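# Ease the can-topped crate down the rollers to the stop

## Task

Move the crate along the roller lane until it sits at rest touching the end stop. It must never strike the stop or any arm at speed. The cans standing on its lid must stay where they are, and no gripper, alone or paired with another, may clamp a can. When finished, open the grippers and pull the arms away. The crate has to stay against the stop by itself, not because an arm is still holding it there.

## Robot and tools

Setup: six identical i2rt Big YAM arms (arm1 to arm6). Each has six revolute joints, a two-finger gripper, and a wrist camera (armN_cam_wrist). A fixed room camera, cam_high, looks down on the scene. Fully stretched, a hand reaches roughly 1.0 m from its joint-1 axis. Arm bases are given in metres in the shared scene frame, with heading in degrees counter-clockwise from +x: arm1 (-1.14, +0.69, +0.87) heading -83; arm2 (-0.19, +0.67, +0.81) heading -103; arm3 (+1.09, +0.67, +0.94) heading -87; arm4 (+1.37, -0.62, +0.81) heading +98; arm5 (+0.12, -0.70, +0.97) heading +83; arm6 (-0.85, -0.65, +0.73) heading +92. So arms 1 to 3 sit on the +y side facing roughly -y, and arms 4 to 6 sit on the -y side facing roughly +y.

Frames: the scene frame has its origin on the floor and +z pointing up. The hand point is midway between the fingertips. The hand's z axis runs along the fingers, and the fingers open and close along its y axis.

Tool execute_actions: arguments are actions (a list holding zero or one action) and cameras (optional). An action is an object keyed by arm name. Under each name sits "joints", an object of absolute joint targets in the robot's own joint space, not offsets. The keys and ranges are:
- joint1_rad -2.879 to 2.879: base yaw. Positive is counter-clockwise seen from above, and 0 points along the base heading.
- joint2_rad 0 to 3.141: shoulder. At 0 the upper arm lies back and roughly level; increasing raises it and then swings it forward.
- joint3_rad 0 to 3.019: elbow. At 0 it is folded; increasing opens it.
- joint4_rad -1.692 to 1.57: wrist pitch. Positive tips the fingers up.
- joint5_rad -1.57 to 1.57: sideways wrist swing. Positive goes to the arm's right.
- joint6_rad -2.094 to 2.094: hand roll. Positive is clockwise viewed from behind the hand.
- gripper_m 0 to 0.093: fingertip gap in metres.
The done tolerances per joint are ±0.045, 0.14, 0.09, 0.055, 0.03, 0.035 rad, and ±0.003 m for the gripper. Each arm can list any subset of joints. Any joint or arm you leave out may keep driving toward its previous target. All named motions start at once but may finish at different times. Each joint moves at its own rate, so the hand can sweep a wide curve between postures. An action runs at most 15 s. An unknown key or an out-of-range number rejects the whole call, and nothing moves. An empty actions list just reports state and images.

The cameras argument takes a list of names from arm1_cam_wrist to arm6_cam_wrist, cam_high, or "all". Omitted, null or ["all"] gives every camera, and [] gives none. The result returns each robot's state plus one image per requested camera, taken at the end. The "pictures" line lists the order of those images.

Tool wait: seconds, 0 to 10. Nothing new is commanded, and it returns the same output as an empty action.

Tool zoom_image: camera (one name) and region [x0, y0, x1, y1] in pixels, with the origin at the top-left. The region can be at most 504x504. It enlarges part of that camera's latest full image.

Tool finished_scene: scene (integer). It closes the scene for good and reports whether the goal holds. Call it only once the crate rests against the stop by itself and the arms are clear.

Reading results: joint_status tells how each commanded motion ended.
- "off_target": the joint stopped short and may still be pushing.
- "contact_stop" or "time_out": the joint usually holds where it stopped. After time_out, though, a joint may keep a target, or one clipped to within 0.375, 0.375, 0.113, 0.225, 0.075, 0.3 rad of its position (joints 1 to 6), and keep pushing. on_its_own lists such joints, and its "held at" is the held target, not the actual position. To relieve the push, resend the reported position.
- "joint command not followed" (often with a cause line) and "not_followed": a self- and arm-collision guard refused the arm's targets. The gripper part still runs, and the refused targets may be retried later.
- "limit_stop_at_motor_heat" and OVER-TEMPERATURE FAULT: the arm overheated and went limp. MOTOR HOT is the warning at 85 °C. Resend targets once it has cooled.
If a result reports a stop, any remaining calls in the same reply are skipped. Tiny target changes may not move a joint at all.

Cautions: the arms do not stop on contact and can shove hard. Sustained pushing heats the motors. Two arms pressing hard on each other ends the run, and the collision guard ignores fingers, gripper housings and cameras. Never grip a can, and let the crate arrive at the stop slowly, so nothing slams. Do not let the crate or the cans leave the work area or fall. Objects may occasionally get a small push from outside. The world keeps running while you compose a reply, with arms holding their last command. Camera calibration (K, distortion, T_world_to_cam) is approximate.

Each tool is called after "Emit:" as name(argument=value, ...) on one line, values as JSON.

## Session

Emit:
execute_actions(actions=[])

Scene clock: 0.00 s.
arm1.joint_positions: joint1_rad=-0.169 joint2_rad=+0.538 joint3_rad=+1.408 joint4_rad=-1.461 joint5_rad=-0.056 joint6_rad=-0.430 gripper_m=+0.094
arm1.joint_status: not commanded
arm1.hand: x=-1.1330 y=+0.5020 z=+1.4077 quat_wxyz=(-0.260, -0.480, -0.742, +0.390) (m; scene frame)
arm2.joint_positions: joint1_rad=+0.548 joint2_rad=+0.490 joint3_rad=+1.445 joint4_rad=-1.219 joint5_rad=+0.125 joint6_rad=-0.454 gripper_m=+0.095
arm2.joint_status: not commanded
arm2.hand: x=-0.1539 y=+0.4859 z=+1.4253 quat_wxyz=(-0.359, -0.341, -0.721, +0.485) (m; scene frame)
arm3.joint_positions: joint1_rad=-0.193 joint2_rad=+0.643 joint3_rad=+1.371 joint4_rad=-1.268 joint5_rad=+0.226 joint6_rad=-0.430 gripper_m=+0.094
arm3.joint_status: not commanded
arm3.hand: x=+1.0222 y=+0.4233 z=+1.4848 quat_wxyz=(-0.145, -0.558, -0.661, +0.480) (m; scene frame)
arm4.joint_positions: joint1_rad=+0.293 joint2_rad=+0.525 joint3_rad=+1.435 joint4_rad=-1.512 joint5_rad=-0.011 joint6_rad=-0.158 gripper_m=+0.095
arm4.joint_status: not commanded
arm4.hand: x=+1.2949 y=-0.4681 z=+1.3495 quat_wxyz=(-0.277, +0.786, -0.410, -0.370) (m; scene frame)
arm5.joint_positions: joint1_rad=-0.554 joint2_rad=+0.641 joint3_rad=+1.428 joint4_rad=-1.366 joint5_rad=+0.281 joint6_rad=+0.384 gripper_m=+0.094
arm5.joint_status: not commanded
arm5.hand: x=+0.2926 y=-0.5526 z=+1.5254 quat_wxyz=(-0.456, +0.156, -0.857, -0.182) (m; scene frame)
arm6.joint_positions: joint1_rad=+0.202 joint2_rad=+0.623 joint3_rad=+1.408 joint4_rad=-1.531 joint5_rad=+0.079 joint6_rad=-0.441 gripper_m=+0.094
arm6.joint_status: not commanded
arm6.hand: x=-0.8804 y=-0.4516 z=+1.2372 quat_wxyz=(-0.333, +0.819, -0.410, -0.225) (m; scene frame)
pictures: arm1_cam_wrist, arm2_cam_wrist, arm3_cam_wrist, arm4_cam_wrist, arm5_cam_wrist, arm6_cam_wrist, cam_high
Images, in order (width x height): arm1_cam_wrist 616x616, arm2_cam_wrist 616x616, arm3_cam_wrist 616x616, arm4_cam_wrist 616x616, arm5_cam_wrist 616x616, arm6_cam_wrist 616x616, cam_high 896x504.

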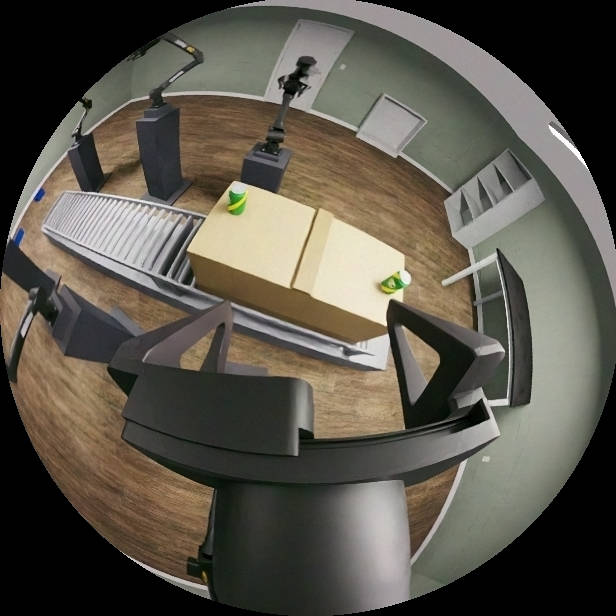

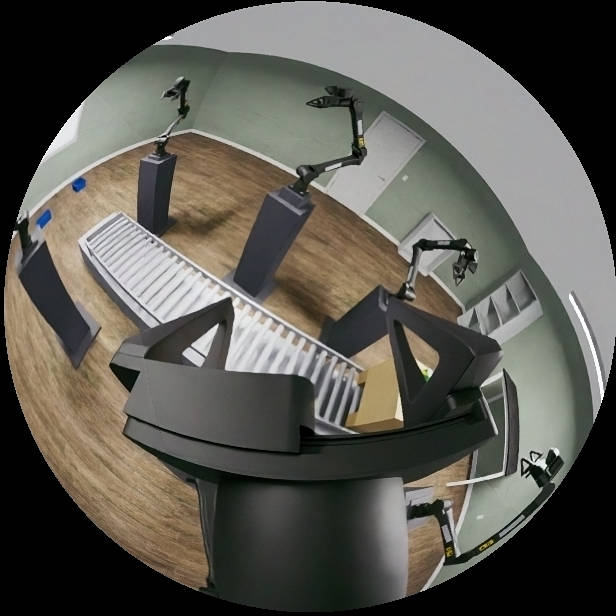

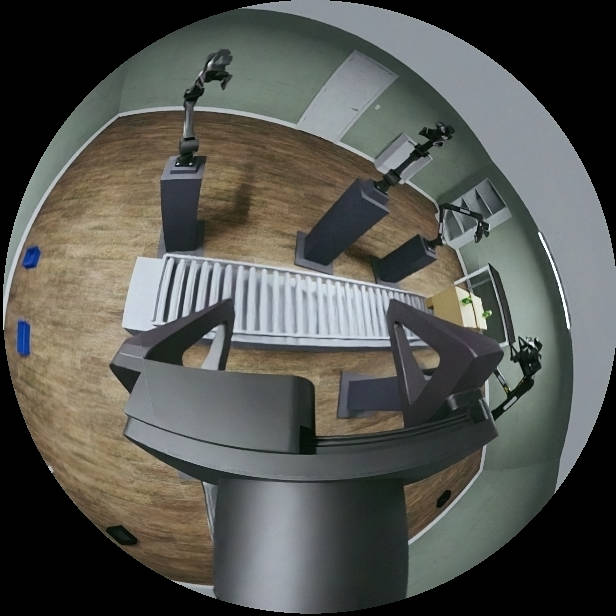

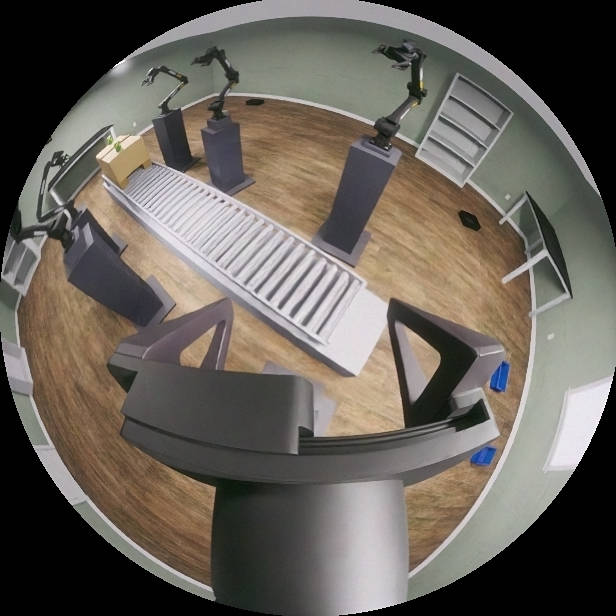

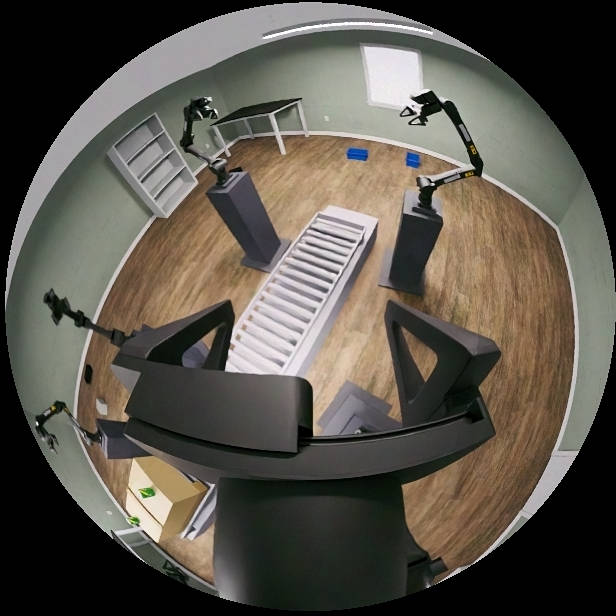

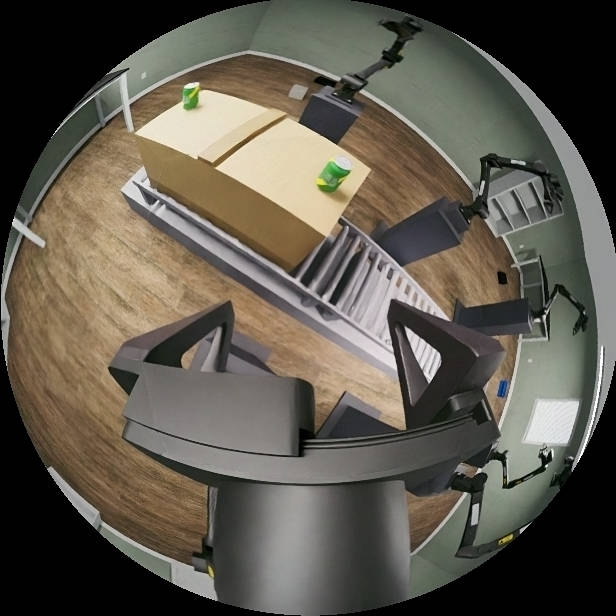

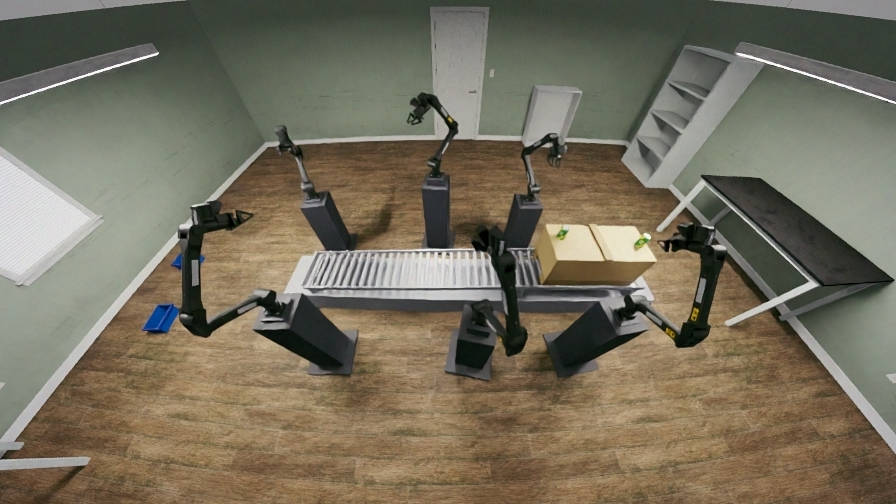

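Emit:
zoom_image(camera="cam_high", region=[480, 180, 720, 330])

Emit:
zoom_image(camera="cam_high", region=[260, 200, 500, 350])

Emit:
zoom_image(camera="arm6_cam_wrist", region=[100, 60, 460, 360])

Emit:
zoom_image(camera="arm4_cam_wrist", region=[60, 100, 420, 400])

Region (480, 180, 720, 330) of cam_high's 896x504 image, scaled by 2.100, with more detail than that image has; it fills the top 315 rows of this view, and the rest is white.

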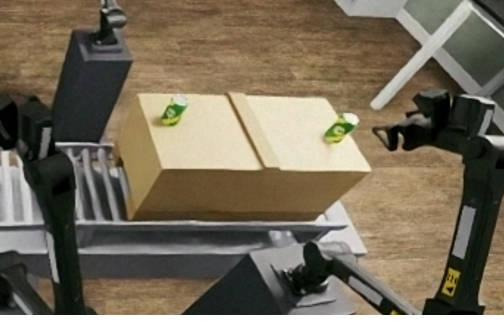

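Region (260, 200, 500, 350) of cam_high's 896x504 image, scaled by 2.100, with more detail than that image has; it fills the top 315 rows of this view, and the rest is white.

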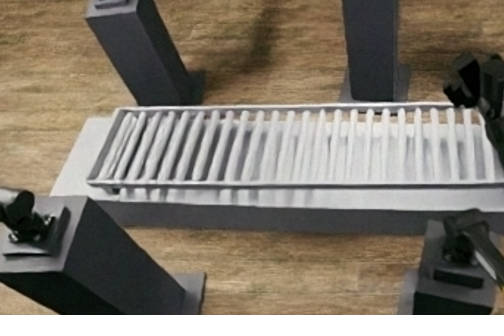

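Region (100, 60, 460, 360) of arm6_cam_wrist's 616x616 image, scaled by 1.400, with more detail than that image has.

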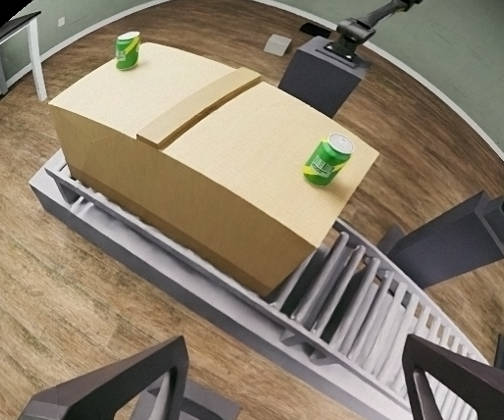

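Region (60, 100, 420, 400) of arm4_cam_wrist's 616x616 image, scaled by 1.400, with more detail than that image has.

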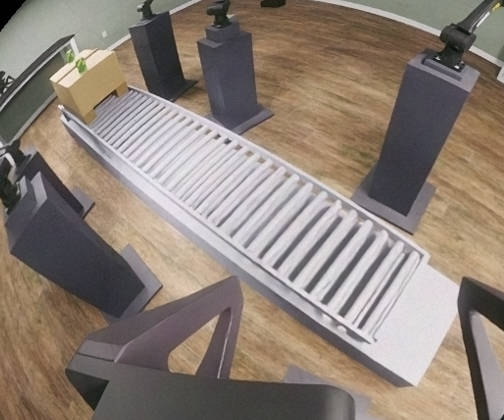

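Emit:
zoom_image(camera="arm1_cam_wrist", region=[140, 150, 440, 390])

Emit:
zoom_image(camera="arm2_cam_wrist", region=[240, 280, 480, 460])

Emit:
zoom_image(camera="arm4_cam_wrist", region=[80, 120, 200, 220])

Region (140, 150, 440, 390) of arm1_cam_wrist's 616x616 image, scaled by 1.680, with more detail than that image has; it fills the top 403 rows of this view, and the rest is white.

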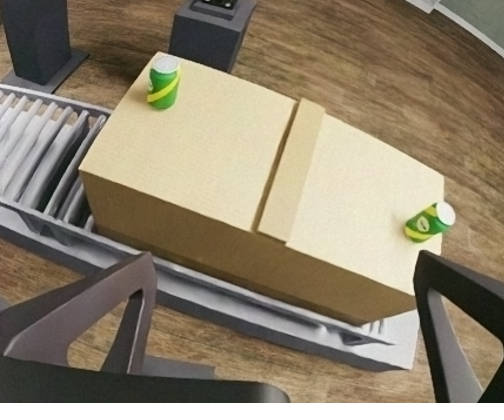

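Region (240, 280, 480, 460) of arm2_cam_wrist's 616x616 image, scaled by 2.100, with more detail than that image has; it fills the top 378 rows of this view, and the rest is white.

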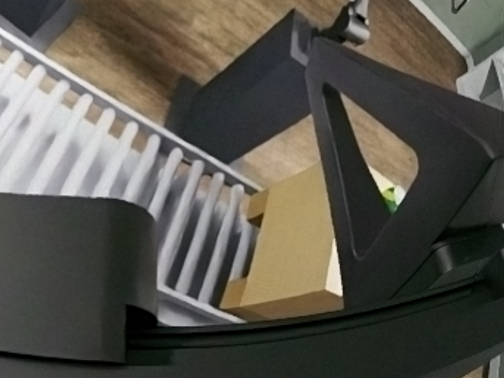

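Region (80, 120, 200, 220) of arm4_cam_wrist's 616x616 image, scaled by 4.200, with more detail than that image has.

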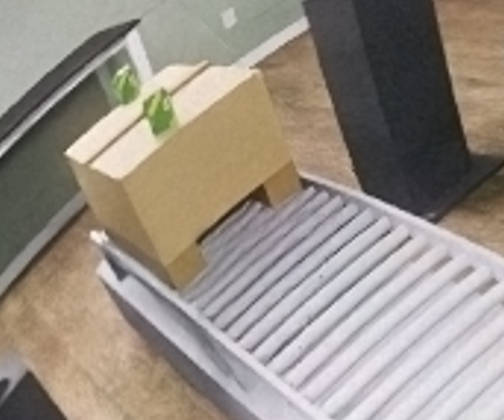

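Emit:
execute_actions(actions=[{"arm1":{"joints":{"joint2_rad":1.3,"joint3_rad":1.3,"joint4_rad":-1.5,"joint5_rad":0,"joint6_rad":0}},"arm2":{"joints":{"joint1_rad":0.0,"joint2_rad":1.0,"joint3_rad":1.9,"joint4_rad":-0.9,"joint5_rad":0,"joint6_rad":0}},"arm3":{"joints":{"joint3_rad":0.8}},"arm4":{"joints":{"joint4_rad":-0.5}},"arm5":{"joints":{"joint2_rad":1.2}},"arm6":{"joints":{"joint2_rad":1.3,"joint3_rad":1.5,"joint4_rad":-1.6,"joint5_rad":0,"joint6_rad":0}}}], cameras=["cam_high","arm1_cam_wrist","arm6_cam_wrist"])

Scene clock: 121.63 s.
arm1.joint_positions: joint1_rad=-0.169 joint2_rad=+1.301 joint3_rad=+1.288 joint4_rad=-1.485 joint5_rad=-0.002 joint6_rad=-0.014 gripper_m=+0.094
arm1.joint_status: all done
arm1.hand: x=-1.1554 y=+0.2995 z=+1.1322 quat_wxyz=(-0.019, -0.717, -0.696, +0.029) (m; scene frame)
arm2.joint_positions: joint1_rad=+0.011 joint2_rad=+1.000 joint3_rad=+1.864 joint4_rad=-0.916 joint5_rad=+0.001 joint6_rad=-0.014 gripper_m=+0.095
arm2.joint_status: all done
arm2.hand: x=-0.2661 y=+0.2980 z=+1.5703 quat_wxyz=(-0.424, -0.562, -0.465, +0.537) (m; scene frame)
arm3.joint_positions: joint1_rad=-0.193 joint2_rad=+0.649 joint3_rad=+0.798 joint4_rad=-1.267 joint5_rad=+0.226 joint6_rad=-0.430 gripper_m=+0.094
arm3.joint_status: all done
arm3.hand: x=+1.0201 y=+0.4308 z=+1.1961 quat_wxyz=(-0.006, -0.597, -0.762, +0.252) (m; scene frame)
arm4.joint_positions: joint1_rad=+0.293 joint2_rad=+0.525 joint3_rad=+1.435 joint4_rad=-0.525 joint5_rad=-0.011 joint6_rad=-0.158 gripper_m=+0.095
arm4.joint_status: all done
arm4.hand: x=+1.2815 y=-0.4445 z=+1.5810 quat_wxyz=(-0.496, +0.501, -0.255, -0.662) (m; scene frame)
arm5.joint_positions: joint1_rad=-0.554 joint2_rad=+1.215 joint3_rad=+1.430 joint4_rad=-1.366 joint5_rad=+0.281 joint6_rad=+0.384 gripper_m=+0.094
arm5.joint_status: all done
arm5.hand: x=+0.4166 y=-0.3999 z=+1.3477 quat_wxyz=(-0.252, +0.217, -0.943, -0.012) (m; scene frame)
arm6.joint_positions: joint1_rad=+0.202 joint2_rad=+1.300 joint3_rad=+1.484 joint4_rad=-1.591 joint5_rad=+0.005 joint6_rad=-0.013 gripper_m=+0.094
arm6.joint_status: all done
arm6.hand: x=-0.9392 y=-0.2630 z=+1.0679 quat_wxyz=(-0.053, +0.787, -0.611, -0.062) (m; scene frame)
pictures: arm1_cam_wrist, arm6_cam_wrist, cam_high
camera_calibration (this result's frames):
arm1_cam_wrist: T_world_to_cam=[[-0.999093, 0.0425706, 0.000248886, -1.16554], [0.0365531, 0.854842, 0.517599, -0.791223], [0.0218217, 0.517139, -0.855623, 0.961029], [0, 0, 0, 1]] pos_world=[-1.15653, 0.229003, 1.23211]
arm6_cam_wrist: T_world_to_cam=[[0.970996, 0.23885, 0.0107922, 0.958263], [0.209855, -0.873014, 0.440237, -0.497677], [0.114572, -0.425203, -0.897817, 1.08065], [0, 0, 0, 1]] pos_world=[-0.949844, -0.203862, 1.17898]
Images, in order (width x height): arm1_cam_wrist 616x616, arm6_cam_wrist 616x616, cam_high 896x504.

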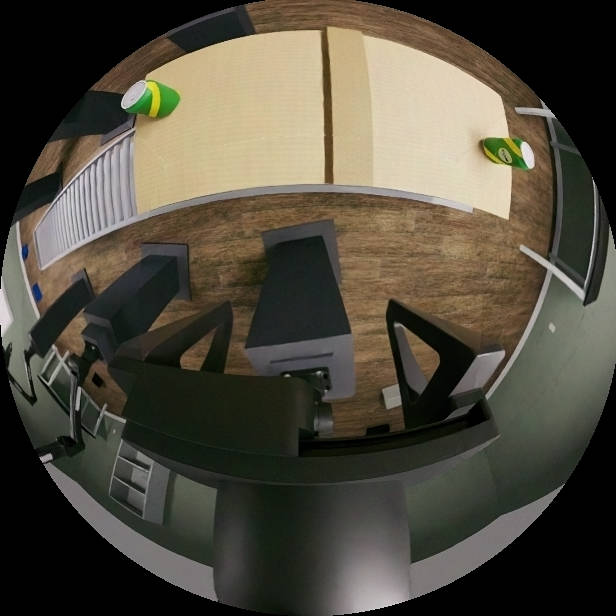

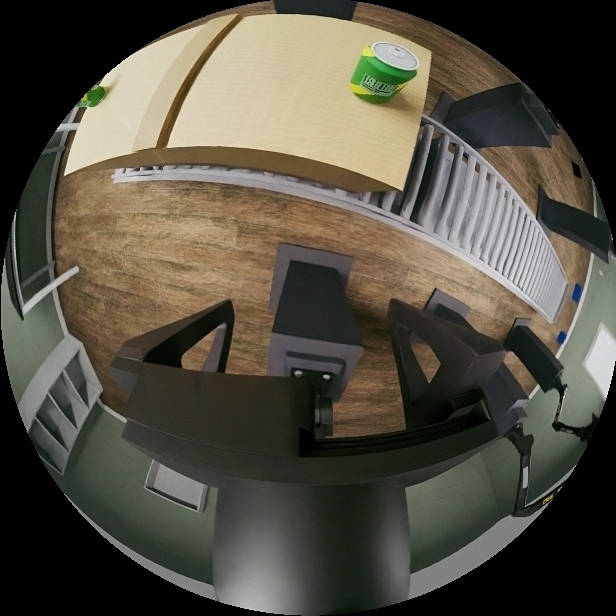

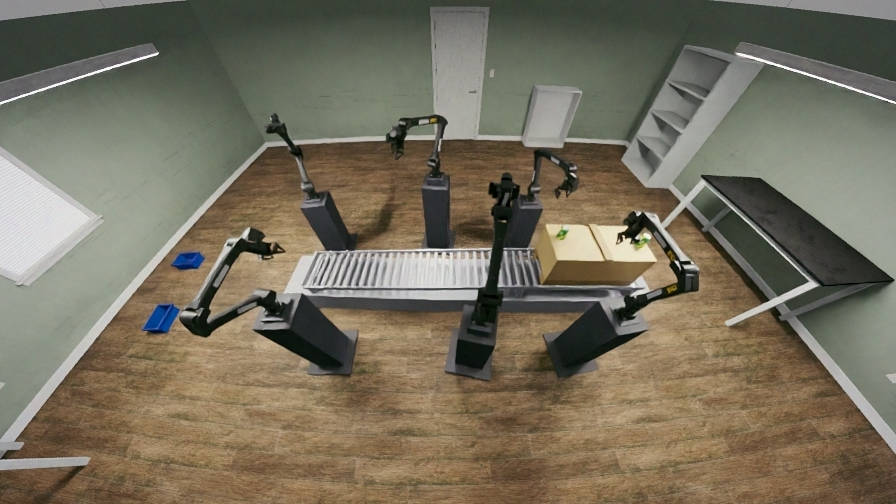

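Emit:
zoom_image(camera="arm1_cam_wrist", region=[240, 10, 460, 230])

Emit:
zoom_image(camera="arm6_cam_wrist", region=[50, 0, 470, 260])

Region (240, 10, 460, 230) of arm1_cam_wrist's 616x616 image, scaled by 2.291, with more detail than that image has.

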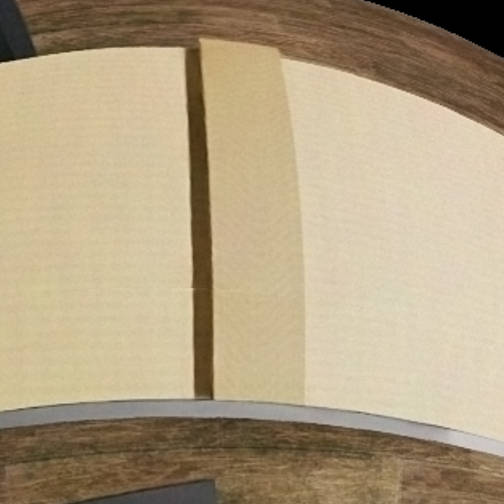

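Region (50, 0, 470, 260) of arm6_cam_wrist's 616x616 image, scaled by 1.200, with more detail than that image has; it fills the top 312 rows of this view, and the rest is white.

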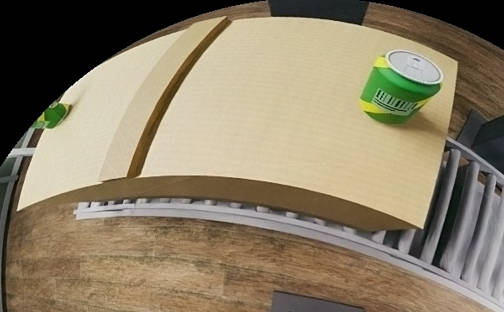

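Emit:
zoom_image(camera="arm6_cam_wrist", region=[110, 90, 230, 190])

Emit:
zoom_image(camera="arm6_cam_wrist", region=[340, 90, 600, 340])

Region (110, 90, 230, 190) of arm6_cam_wrist's 616x616 image, scaled by 4.200, with more detail than that image has.

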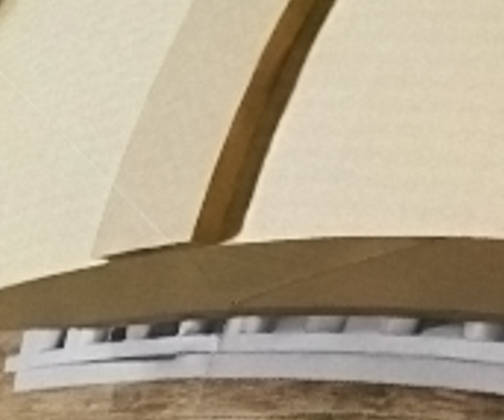

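Region (340, 90, 600, 340) of arm6_cam_wrist's 616x616 image, scaled by 1.938, with more detail than that image has; it fills the top 485 rows of this view, and the rest is white.

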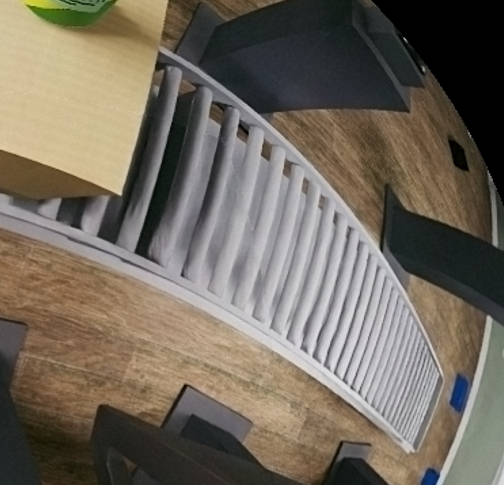

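Emit:
zoom_image(camera="arm1_cam_wrist", region=[20, 40, 240, 280])

Emit:
zoom_image(camera="arm1_cam_wrist", region=[380, 40, 580, 260])

Region (20, 40, 240, 280) of arm1_cam_wrist's 616x616 image, scaled by 2.100, with more detail than that image has; it fills the left 462 columns of this view, and the rest is white.

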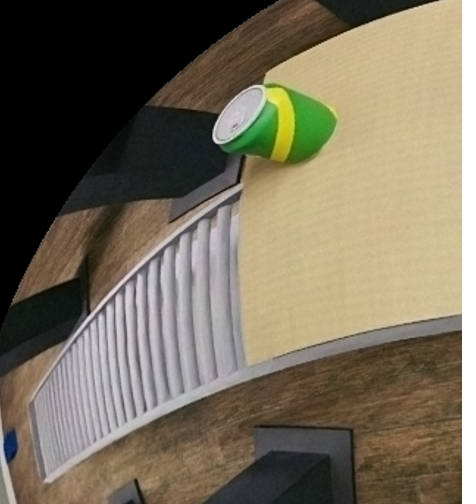

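Region (380, 40, 580, 260) of arm1_cam_wrist's 616x616 image, scaled by 2.291, with more detail than that image has; it fills the left 458 columns of this view, and the rest is white.

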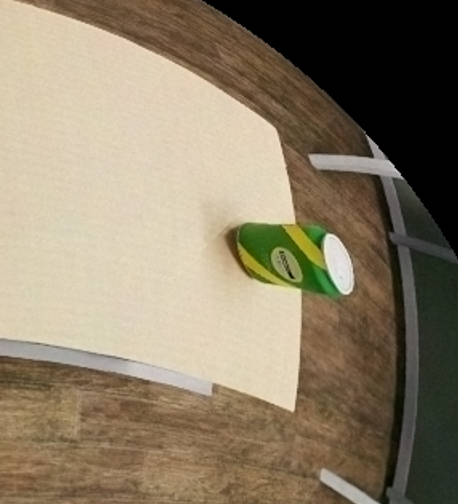

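Emit:
execute_actions(actions=[{"arm6":{"joints":{"joint1_rad":0.575,"joint2_rad":1.7,"joint3_rad":2.24,"joint4_rad":-1.67,"joint5_rad":0,"joint6_rad":0.62,"gripper_m":0.093}},"arm2":{"joints":{"joint1_rad":-0.403,"joint2_rad":1.4,"joint3_rad":1.87,"joint4_rad":-1.45,"joint6_rad":-0.61}},"arm5":{"joints":{"joint1_rad":-0.098,"joint3_rad":1.55,"joint4_rad":-1.0,"joint5_rad":0,"joint6_rad":-0.2}},"arm3":{"joints":{"joint2_rad":1.2,"joint3_rad":1.5,"joint5_rad":0}}}], cameras=[])

Emit:
execute_actions(actions=[{"arm6":{"joints":{"joint2_rad":2.09}}}], cameras=["cam_high","arm1_cam_wrist","arm6_cam_wrist"])

Scene clock: 243.40 s.
arm1.joint_positions: joint1_rad=-0.169 joint2_rad=+1.301 joint3_rad=+1.288 joint4_rad=-1.485 joint5_rad=-0.002 joint6_rad=-0.014 gripper_m=+0.094
arm1.joint_status: not commanded
arm1.hand: x=-1.1554 y=+0.2995 z=+1.1322 quat_wxyz=(-0.019, -0.717, -0.696, +0.029) (m; scene frame)
arm2.joint_positions: joint1_rad=-0.405 joint2_rad=+1.392 joint3_rad=+1.841 joint4_rad=-1.437 joint5_rad=+0.000 joint6_rad=-0.596 gripper_m=+0.095
arm2.joint_status: all done
arm2.hand: x=-0.4847 y=+0.2563 z=+1.2840 quat_wxyz=(-0.043, -0.687, -0.669, +0.281) (m; scene frame)
arm3.joint_positions: joint1_rad=-0.193 joint2_rad=+1.198 joint3_rad=+1.459 joint4_rad=-1.267 joint5_rad=+0.003 joint6_rad=-0.430 gripper_m=+0.094
arm3.joint_status: all done
arm3.hand: x=+1.0313 y=+0.2242 z=+1.3418 quat_wxyz=(-0.128, -0.572, -0.771, +0.248) (m; scene frame)
arm4.joint_positions: joint1_rad=+0.293 joint2_rad=+0.525 joint3_rad=+1.435 joint4_rad=-0.525 joint5_rad=-0.011 joint6_rad=-0.158 gripper_m=+0.095
arm4.joint_status: not commanded
arm4.hand: x=+1.2815 y=-0.4445 z=+1.5810 quat_wxyz=(-0.496, +0.501, -0.255, -0.662) (m; scene frame)
arm5.joint_positions: joint1_rad=-0.098 joint2_rad=+1.215 joint3_rad=+1.509 joint4_rad=-1.026 joint5_rad=+0.001 joint6_rad=-0.188 gripper_m=+0.094
arm5.joint_status: all done
arm5.hand: x=+0.2228 y=-0.2110 z=+1.4293 quat_wxyz=(-0.344, +0.636, -0.654, -0.221) (m; scene frame)
arm6.joint_positions: joint1_rad=+0.580 joint2_rad=+1.690 joint3_rad=+2.210 joint4_rad=-1.664 joint5_rad=+0.002 joint6_rad=+0.607 gripper_m=+0.093
arm6.joint_status: all done
arm6.hand: x=-1.1729 y=-0.1896 z=+1.1912 quat_wxyz=(-0.037, +0.694, -0.689, -0.208) (m; scene frame)
pictures: none
No camera images: the call's "cameras" was empty. Leave "cameras" out to get every camera's image.

Scene clock: 245.03 s.
arm1.joint_positions: joint1_rad=-0.169 joint2_rad=+1.301 joint3_rad=+1.288 joint4_rad=-1.485 joint5_rad=-0.002 joint6_rad=-0.014 gripper_m=+0.094
arm1.joint_status: not commanded
arm1.hand: x=-1.1554 y=+0.2995 z=+1.1322 quat_wxyz=(-0.019, -0.717, -0.696, +0.029) (m; scene frame)
arm2.joint_positions: joint1_rad=-0.405 joint2_rad=+1.392 joint3_rad=+1.841 joint4_rad=-1.437 joint5_rad=+0.000 joint6_rad=-0.596 gripper_m=+0.095
arm2.joint_status: not commanded
arm2.hand: x=-0.4847 y=+0.2563 z=+1.2840 quat_wxyz=(-0.043, -0.687, -0.669, +0.281) (m; scene frame)
arm3.joint_positions: joint1_rad=-0.193 joint2_rad=+1.198 joint3_rad=+1.459 joint4_rad=-1.267 joint5_rad=+0.003 joint6_rad=-0.430 gripper_m=+0.094
arm3.joint_status: not commanded
arm3.hand: x=+1.0313 y=+0.2242 z=+1.3418 quat_wxyz=(-0.128, -0.572, -0.771, +0.248) (m; scene frame)
arm4.joint_positions: joint1_rad=+0.293 joint2_rad=+0.525 joint3_rad=+1.435 joint4_rad=-0.525 joint5_rad=-0.011 joint6_rad=-0.158 gripper_m=+0.095
arm4.joint_status: not commanded
arm4.hand: x=+1.2815 y=-0.4445 z=+1.5810 quat_wxyz=(-0.496, +0.501, -0.255, -0.662) (m; scene frame)
arm5.joint_positions: joint1_rad=-0.098 joint2_rad=+1.215 joint3_rad=+1.509 joint4_rad=-1.026 joint5_rad=+0.001 joint6_rad=-0.188 gripper_m=+0.094
arm5.joint_status: not commanded
arm5.hand: x=+0.2228 y=-0.2110 z=+1.4293 quat_wxyz=(-0.344, +0.636, -0.654, -0.221) (m; scene frame)
arm6.joint_positions: joint1_rad=+0.580 joint2_rad=+2.080 joint3_rad=+2.211 joint4_rad=-1.664 joint5_rad=+0.002 joint6_rad=+0.608 gripper_m=+0.093
arm6.joint_status: all done
arm6.hand: x=-1.2225 y=-0.1197 z=+0.9593 quat_wxyz=(-0.004, +0.710, -0.704, -0.018) (m; scene frame)
pictures: arm1_cam_wrist, arm6_cam_wrist, cam_high
camera_calibration (this result's frames):
arm1_cam_wrist: T_world_to_cam=[[-0.999093, 0.0425706, 0.000248886, -1.16554], [0.0365531, 0.854842, 0.517599, -0.791223], [0.0218217, 0.517139, -0.855623, 0.961029], [0, 0, 0, 1]] pos_world=[-1.15653, 0.229003, 1.23211]
arm6_cam_wrist: T_world_to_cam=[[0.999884, 0.0000996539, -0.0152146, 1.232], [0.00853071, -0.831687, 0.55518, -0.616739], [-0.0125985, -0.555245, -0.831591, 0.841934], [0, 0, 0, 1]] pos_world=[-1.21599, -0.0455759, 1.06129]
Images, in order (width x height): arm1_cam_wrist 616x616, arm6_cam_wrist 616x616, cam_high 896x504.

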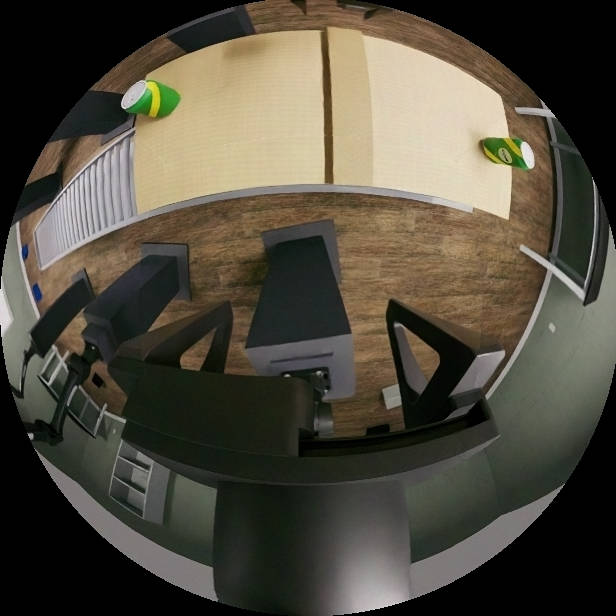

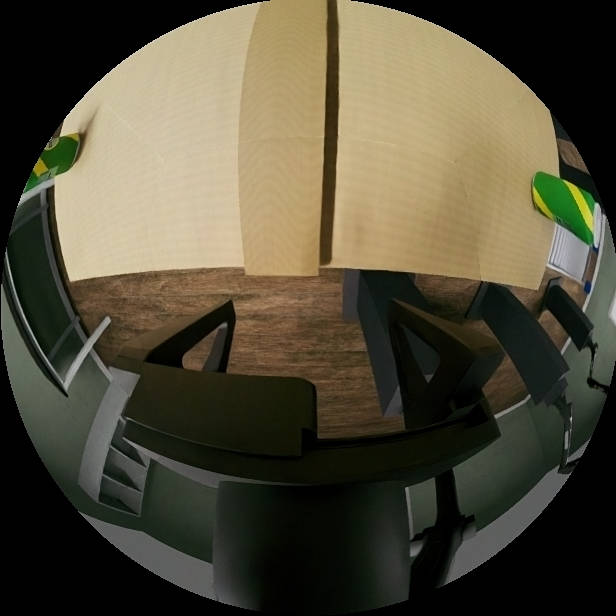

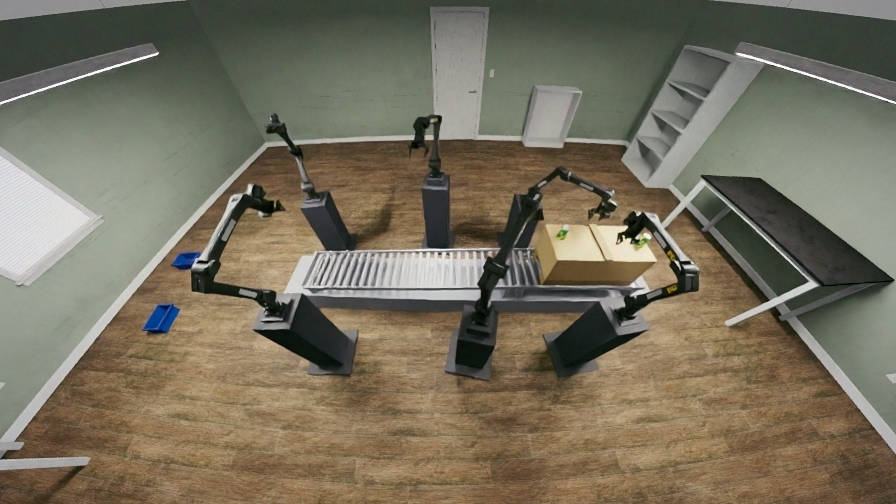

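Emit:
execute_actions(actions=[{"arm6":{"joints":{"joint2_rad":2.155,"joint4_rad":-1.515}}}], cameras=["arm1_cam_wrist","arm6_cam_wrist"])

Scene clock: 281.97 s.
arm1.joint_positions: joint1_rad=-0.169 joint2_rad=+1.301 joint3_rad=+1.288 joint4_rad=-1.485 joint5_rad=-0.002 joint6_rad=-0.014 gripper_m=+0.094
arm1.joint_status: not commanded
arm1.hand: x=-1.1554 y=+0.2995 z=+1.1322 quat_wxyz=(-0.019, -0.717, -0.696, +0.029) (m; scene frame)
arm2.joint_positions: joint1_rad=-0.405 joint2_rad=+1.392 joint3_rad=+1.841 joint4_rad=-1.437 joint5_rad=+0.000 joint6_rad=-0.596 gripper_m=+0.095
arm2.joint_status: not commanded
arm2.hand: x=-0.4847 y=+0.2563 z=+1.2840 quat_wxyz=(-0.043, -0.687, -0.669, +0.281) (m; scene frame)
arm3.joint_positions: joint1_rad=-0.193 joint2_rad=+1.198 joint3_rad=+1.459 joint4_rad=-1.267 joint5_rad=+0.003 joint6_rad=-0.430 gripper_m=+0.094
arm3.joint_status: not commanded
arm3.hand: x=+1.0313 y=+0.2242 z=+1.3418 quat_wxyz=(-0.128, -0.572, -0.771, +0.248) (m; scene frame)
arm4.joint_positions: joint1_rad=+0.293 joint2_rad=+0.525 joint3_rad=+1.435 joint4_rad=-0.525 joint5_rad=-0.011 joint6_rad=-0.158 gripper_m=+0.095
arm4.joint_status: not commanded
arm4.hand: x=+1.2815 y=-0.4445 z=+1.5810 quat_wxyz=(-0.496, +0.501, -0.255, -0.662) (m; scene frame)
arm5.joint_positions: joint1_rad=-0.098 joint2_rad=+1.215 joint3_rad=+1.509 joint4_rad=-1.026 joint5_rad=+0.001 joint6_rad=-0.188 gripper_m=+0.094
arm5.joint_status: not commanded
arm5.hand: x=+0.2228 y=-0.2110 z=+1.4293 quat_wxyz=(-0.344, +0.636, -0.654, -0.221) (m; scene frame)
arm6.joint_positions: joint1_rad=+0.580 joint2_rad=+2.160 joint3_rad=+2.211 joint4_rad=-1.526 joint5_rad=+0.002 joint6_rad=+0.608 gripper_m=+0.093
arm6.joint_status: all done
arm6.hand: x=-1.2457 y=-0.0870 z=+0.9088 quat_wxyz=(-0.008, +0.709, -0.704, -0.046) (m; scene frame)
pictures: arm1_cam_wrist, arm6_cam_wrist
camera_calibration (this result's frames):
arm1_cam_wrist: T_world_to_cam=[[-0.999093, 0.0425706, 0.000248886, -1.16554], [0.0365531, 0.854842, 0.517599, -0.791223], [0.0218217, 0.517139, -0.855623, 0.961029], [0, 0, 0, 1]] pos_world=[-1.15653, 0.229003, 1.23211]
arm6_cam_wrist: T_world_to_cam=[[0.998838, 0.00152927, -0.0481773, 1.28314], [0.0261586, -0.856707, 0.51514, -0.505135], [-0.0404861, -0.515802, -0.855751, 0.808417], [0, 0, 0, 1]] pos_world=[-1.23571, -0.017732, 1.01384]
Images, in order (width x height): arm1_cam_wrist 616x616, arm6_cam_wrist 616x616.

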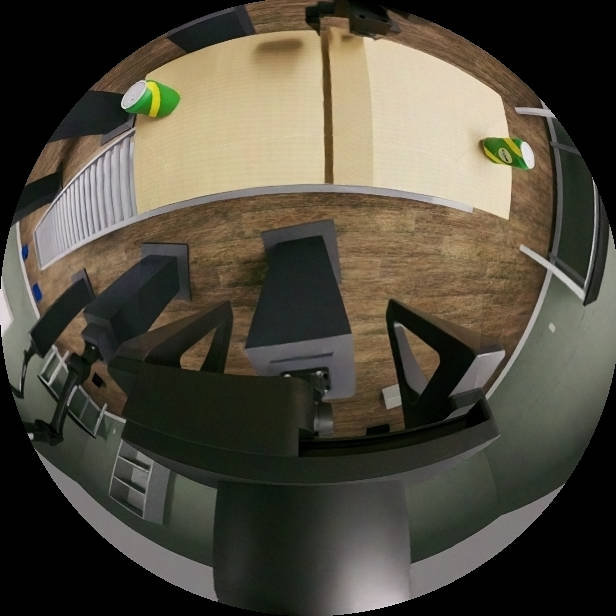

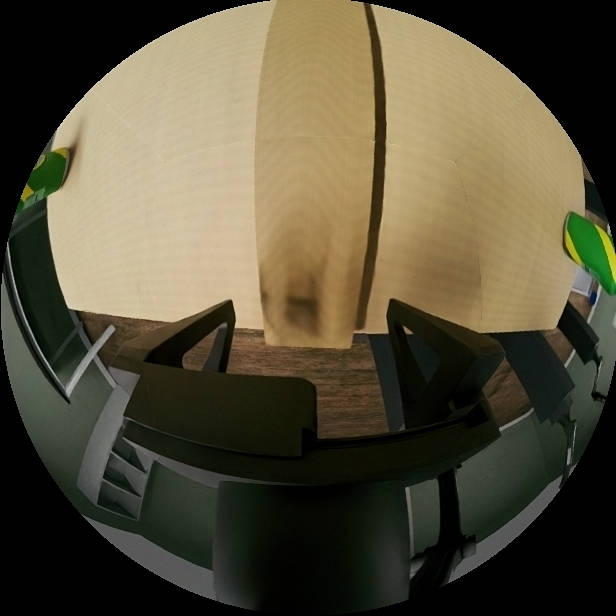

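Emit:
execute_actions(actions=[{"arm6":{"joints":{"joint2_rad":2.215}}}], cameras=[])

Emit:
execute_actions(actions=[{"arm6":{"joints":{"gripper_m":0.04}},"arm2":{"joints":{"joint2_rad":1.9}}}], cameras=["arm1_cam_wrist","arm6_cam_wrist","cam_high"])

Scene clock: 290.90 s.
arm1.joint_positions: joint1_rad=-0.169 joint2_rad=+1.301 joint3_rad=+1.288 joint4_rad=-1.485 joint5_rad=-0.002 joint6_rad=-0.014 gripper_m=+0.094
arm1.joint_status: not commanded
arm1.hand: x=-1.1554 y=+0.2995 z=+1.1322 quat_wxyz=(-0.019, -0.717, -0.696, +0.029) (m; scene frame)
arm2.joint_positions: joint1_rad=-0.405 joint2_rad=+1.392 joint3_rad=+1.841 joint4_rad=-1.437 joint5_rad=+0.000 joint6_rad=-0.596 gripper_m=+0.095
arm2.joint_status: not commanded
arm2.hand: x=-0.4847 y=+0.2563 z=+1.2840 quat_wxyz=(-0.043, -0.687, -0.669, +0.281) (m; scene frame)
arm3.joint_positions: joint1_rad=-0.193 joint2_rad=+1.198 joint3_rad=+1.459 joint4_rad=-1.267 joint5_rad=+0.003 joint6_rad=-0.430 gripper_m=+0.094
arm3.joint_status: not commanded
arm3.hand: x=+1.0313 y=+0.2242 z=+1.3418 quat_wxyz=(-0.128, -0.572, -0.771, +0.248) (m; scene frame)
arm4.joint_positions: joint1_rad=+0.293 joint2_rad=+0.525 joint3_rad=+1.435 joint4_rad=-0.525 joint5_rad=-0.011 joint6_rad=-0.158 gripper_m=+0.095
arm4.joint_status: not commanded
arm4.hand: x=+1.2815 y=-0.4445 z=+1.5810 quat_wxyz=(-0.496, +0.501, -0.255, -0.662) (m; scene frame)
arm5.joint_positions: joint1_rad=-0.098 joint2_rad=+1.215 joint3_rad=+1.509 joint4_rad=-1.026 joint5_rad=+0.001 joint6_rad=-0.188 gripper_m=+0.094
arm5.joint_status: not commanded
arm5.hand: x=+0.2228 y=-0.2110 z=+1.4293 quat_wxyz=(-0.344, +0.636, -0.654, -0.221) (m; scene frame)
arm6.joint_positions: joint1_rad=+0.580 joint2_rad=+2.209 joint3_rad=+2.211 joint4_rad=-1.525 joint5_rad=+0.002 joint6_rad=+0.609 gripper_m=+0.093
arm6.joint_status: all done
arm6.hand: x=-1.2468 y=-0.0854 z=+0.8759 quat_wxyz=(-0.005, +0.709, -0.705, -0.023) (m; scene frame)
pictures: none
No camera images: the call's "cameras" was empty. Leave "cameras" out to get every camera's image.

Scene clock: 292.43 s.
arm1.joint_positions: joint1_rad=-0.169 joint2_rad=+1.301 joint3_rad=+1.288 joint4_rad=-1.485 joint5_rad=-0.002 joint6_rad=-0.014 gripper_m=+0.094
arm1.joint_status: not commanded
arm1.hand: x=-1.1554 y=+0.2995 z=+1.1322 quat_wxyz=(-0.019, -0.717, -0.696, +0.029) (m; scene frame)
arm2.joint_positions: joint1_rad=-0.405 joint2_rad=+1.908 joint3_rad=+1.847 joint4_rad=-1.439 joint5_rad=+0.000 joint6_rad=-0.596 gripper_m=+0.095
arm2.joint_status: all done
arm2.hand: x=-0.5505 y=+0.1716 z=+1.0045 quat_wxyz=(+0.001, -0.717, -0.696, +0.033) (m; scene frame)
arm3.joint_positions: joint1_rad=-0.193 joint2_rad=+1.198 joint3_rad=+1.459 joint4_rad=-1.267 joint5_rad=+0.003 joint6_rad=-0.430 gripper_m=+0.094
arm3.joint_status: not commanded
arm3.hand: x=+1.0313 y=+0.2242 z=+1.3418 quat_wxyz=(-0.128, -0.572, -0.771, +0.248) (m; scene frame)
arm4.joint_positions: joint1_rad=+0.293 joint2_rad=+0.525 joint3_rad=+1.435 joint4_rad=-0.525 joint5_rad=-0.011 joint6_rad=-0.158 gripper_m=+0.095
arm4.joint_status: not commanded
arm4.hand: x=+1.2815 y=-0.4445 z=+1.5810 quat_wxyz=(-0.496, +0.501, -0.255, -0.662) (m; scene frame)
arm5.joint_positions: joint1_rad=-0.098 joint2_rad=+1.215 joint3_rad=+1.509 joint4_rad=-1.026 joint5_rad=+0.001 joint6_rad=-0.188 gripper_m=+0.094
arm5.joint_status: not commanded
arm5.hand: x=+0.2228 y=-0.2110 z=+1.4293 quat_wxyz=(-0.344, +0.636, -0.654, -0.221) (m; scene frame)
arm6.joint_positions: joint1_rad=+0.580 joint2_rad=+2.209 joint3_rad=+2.211 joint4_rad=-1.523 joint5_rad=-0.001 joint6_rad=+0.613 gripper_m=+0.063
arm6.joint_status: gripper_m off_target (ended at +0.063, target +0.040)
arm6.hand: x=-1.2475 y=-0.0852 z=+0.8759 quat_wxyz=(-0.003, +0.708, -0.706, -0.024) (m; scene frame)
pictures: arm1_cam_wrist, arm6_cam_wrist, cam_high
camera_calibration (this result's frames):
arm1_cam_wrist: T_world_to_cam=[[-0.999093, 0.0425706, 0.000248886, -1.16554], [0.0365531, 0.854842, 0.517599, -0.791223], [0.0218217, 0.517139, -0.855623, 0.961029], [0, 0, 0, 1]] pos_world=[-1.15653, 0.229003, 1.23211]
arm6_cam_wrist: T_world_to_cam=[[0.999699, -0.00460508, -0.0240943, 1.26282], [0.00936147, -0.836263, 0.548249, -0.534841], [-0.0226739, -0.54831, -0.835968, 0.783328], [0, 0, 0, 1]] pos_world=[-1.23967, -0.0119458, 0.97849]
Images, in order (width x height): arm1_cam_wrist 616x616, arm6_cam_wrist 616x616, cam_high 896x504.

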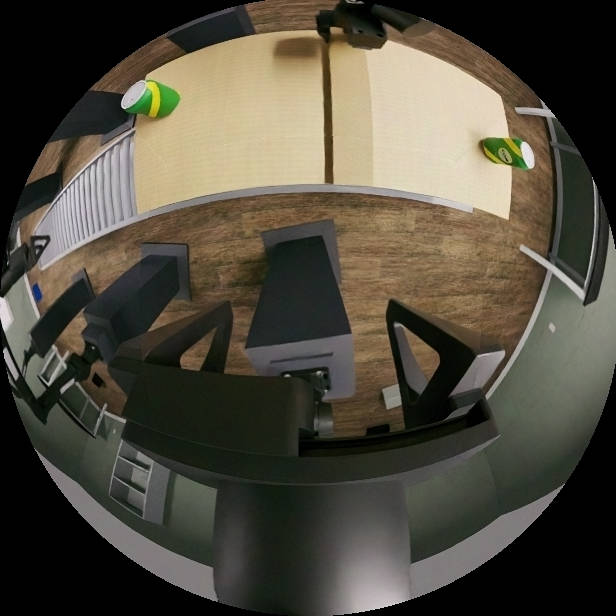

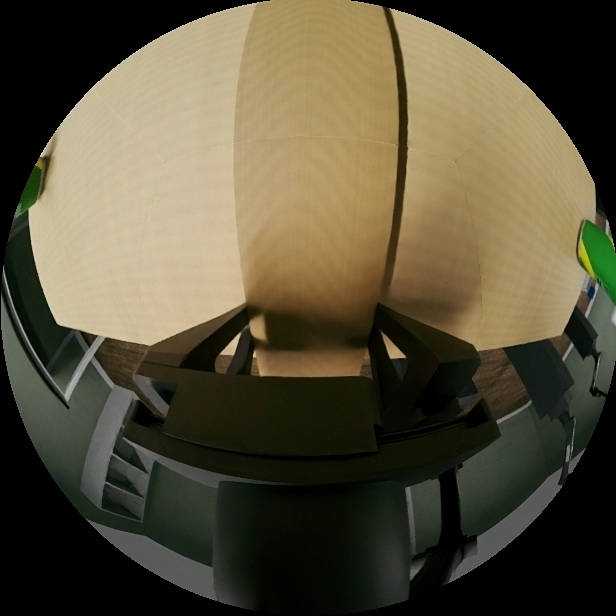

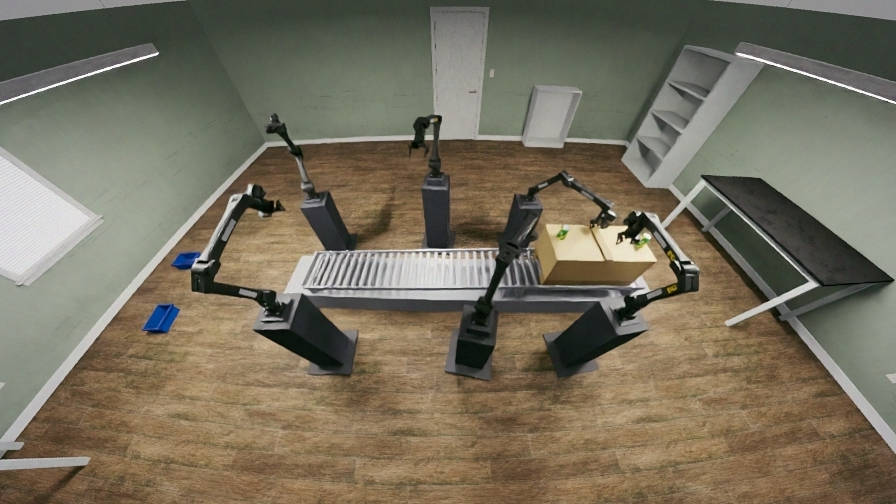

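Emit:
execute_actions(actions=[{"arm6":{"joints":{"joint1_rad":0.42,"joint2_rad":2.235,"joint6_rad":0.46,"gripper_m":0.07}}}], cameras=["arm1_cam_wrist","arm6_cam_wrist","cam_high"])

Scene clock: 354.30 s.
arm1.joint_positions: joint1_rad=-0.169 joint2_rad=+1.301 joint3_rad=+1.288 joint4_rad=-1.485 joint5_rad=-0.002 joint6_rad=-0.014 gripper_m=+0.094
arm1.joint_status: not commanded
arm1.hand: x=-1.1554 y=+0.2995 z=+1.1322 quat_wxyz=(-0.019, -0.717, -0.696, +0.029) (m; scene frame)
arm2.joint_positions: joint1_rad=-0.405 joint2_rad=+1.908 joint3_rad=+1.847 joint4_rad=-1.439 joint5_rad=+0.000 joint6_rad=-0.596 gripper_m=+0.095
arm2.joint_status: not commanded
arm2.hand: x=-0.5505 y=+0.1716 z=+1.0045 quat_wxyz=(+0.001, -0.717, -0.696, +0.033) (m; scene frame)
arm3.joint_positions: joint1_rad=-0.193 joint2_rad=+1.198 joint3_rad=+1.459 joint4_rad=-1.267 joint5_rad=+0.003 joint6_rad=-0.430 gripper_m=+0.094
arm3.joint_status: not commanded
arm3.hand: x=+1.0313 y=+0.2242 z=+1.3418 quat_wxyz=(-0.128, -0.572, -0.771, +0.248) (m; scene frame)
arm4.joint_positions: joint1_rad=+0.293 joint2_rad=+0.525 joint3_rad=+1.435 joint4_rad=-0.525 joint5_rad=-0.011 joint6_rad=-0.158 gripper_m=+0.095
arm4.joint_status: not commanded
arm4.hand: x=+1.2815 y=-0.4445 z=+1.5810 quat_wxyz=(-0.496, +0.501, -0.255, -0.662) (m; scene frame)
arm5.joint_positions: joint1_rad=-0.098 joint2_rad=+1.215 joint3_rad=+1.509 joint4_rad=-1.026 joint5_rad=+0.001 joint6_rad=-0.188 gripper_m=+0.094
arm5.joint_status: not commanded
arm5.hand: x=+0.2228 y=-0.2110 z=+1.4293 quat_wxyz=(-0.344, +0.636, -0.654, -0.221) (m; scene frame)
arm6.joint_positions: joint1_rad=+0.421 joint2_rad=+2.210 joint3_rad=+2.211 joint4_rad=-1.525 joint5_rad=+0.002 joint6_rad=+0.469 gripper_m=+0.070
arm6.joint_status: all done
arm6.hand: x=-1.1520 y=-0.0292 z=+0.8756 quat_wxyz=(-0.008, +0.702, -0.711, -0.022) (m; scene frame)
pictures: arm1_cam_wrist, arm6_cam_wrist, cam_high
camera_calibration (this result's frames):
arm1_cam_wrist: T_world_to_cam=[[-0.999093, 0.0425706, 0.000248886, -1.16554], [0.0365531, 0.854842, 0.517599, -0.791223], [0.0218217, 0.517139, -0.855623, 0.961029], [0, 0, 0, 1]] pos_world=[-1.15653, 0.229003, 1.23211]
arm6_cam_wrist: T_world_to_cam=[[0.999686, -0.0200757, -0.014999, 1.15918], [-0.00863126, -0.837736, 0.546007, -0.507474], [-0.0235267, -0.545706, -0.837646, 0.816471], [0, 0, 0, 1]] pos_world=[-1.14398, 0.0436953, 0.978385]
Images, in order (width x height): arm1_cam_wrist 616x616, arm6_cam_wrist 616x616, cam_high 896x504.

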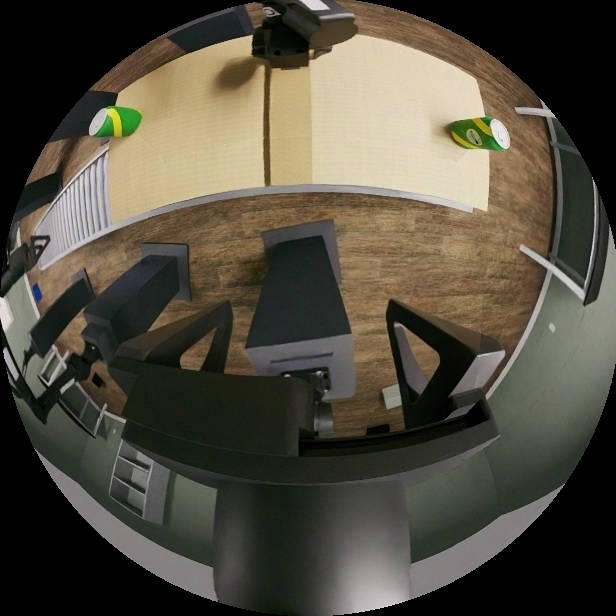

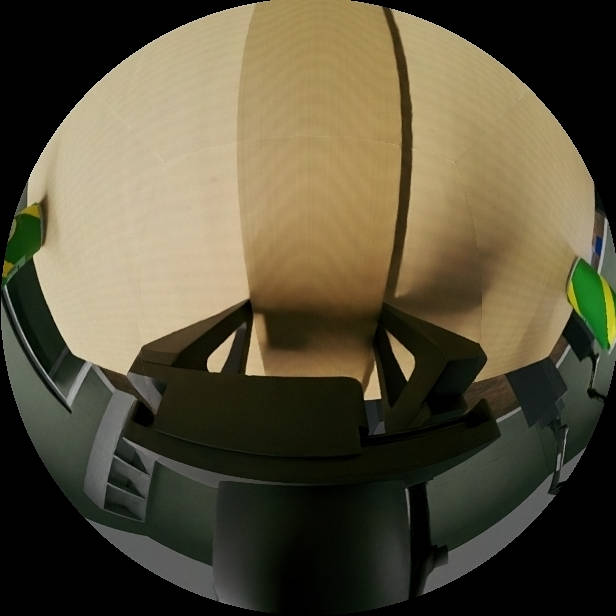

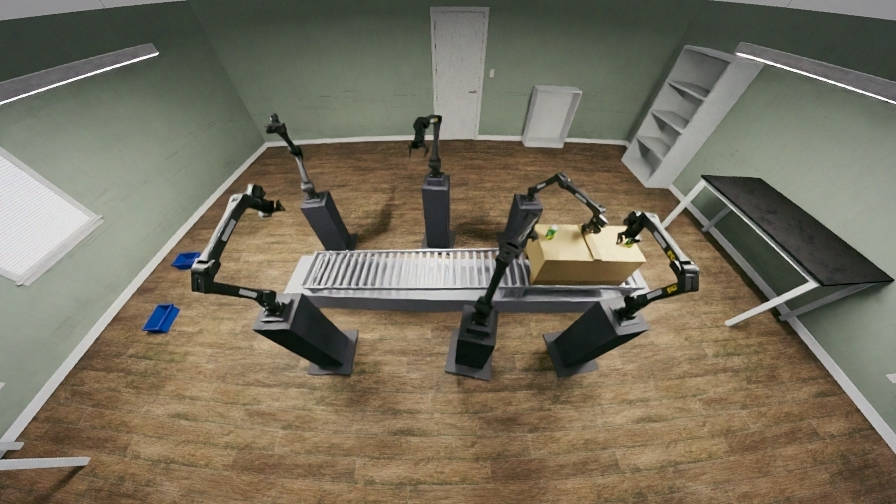

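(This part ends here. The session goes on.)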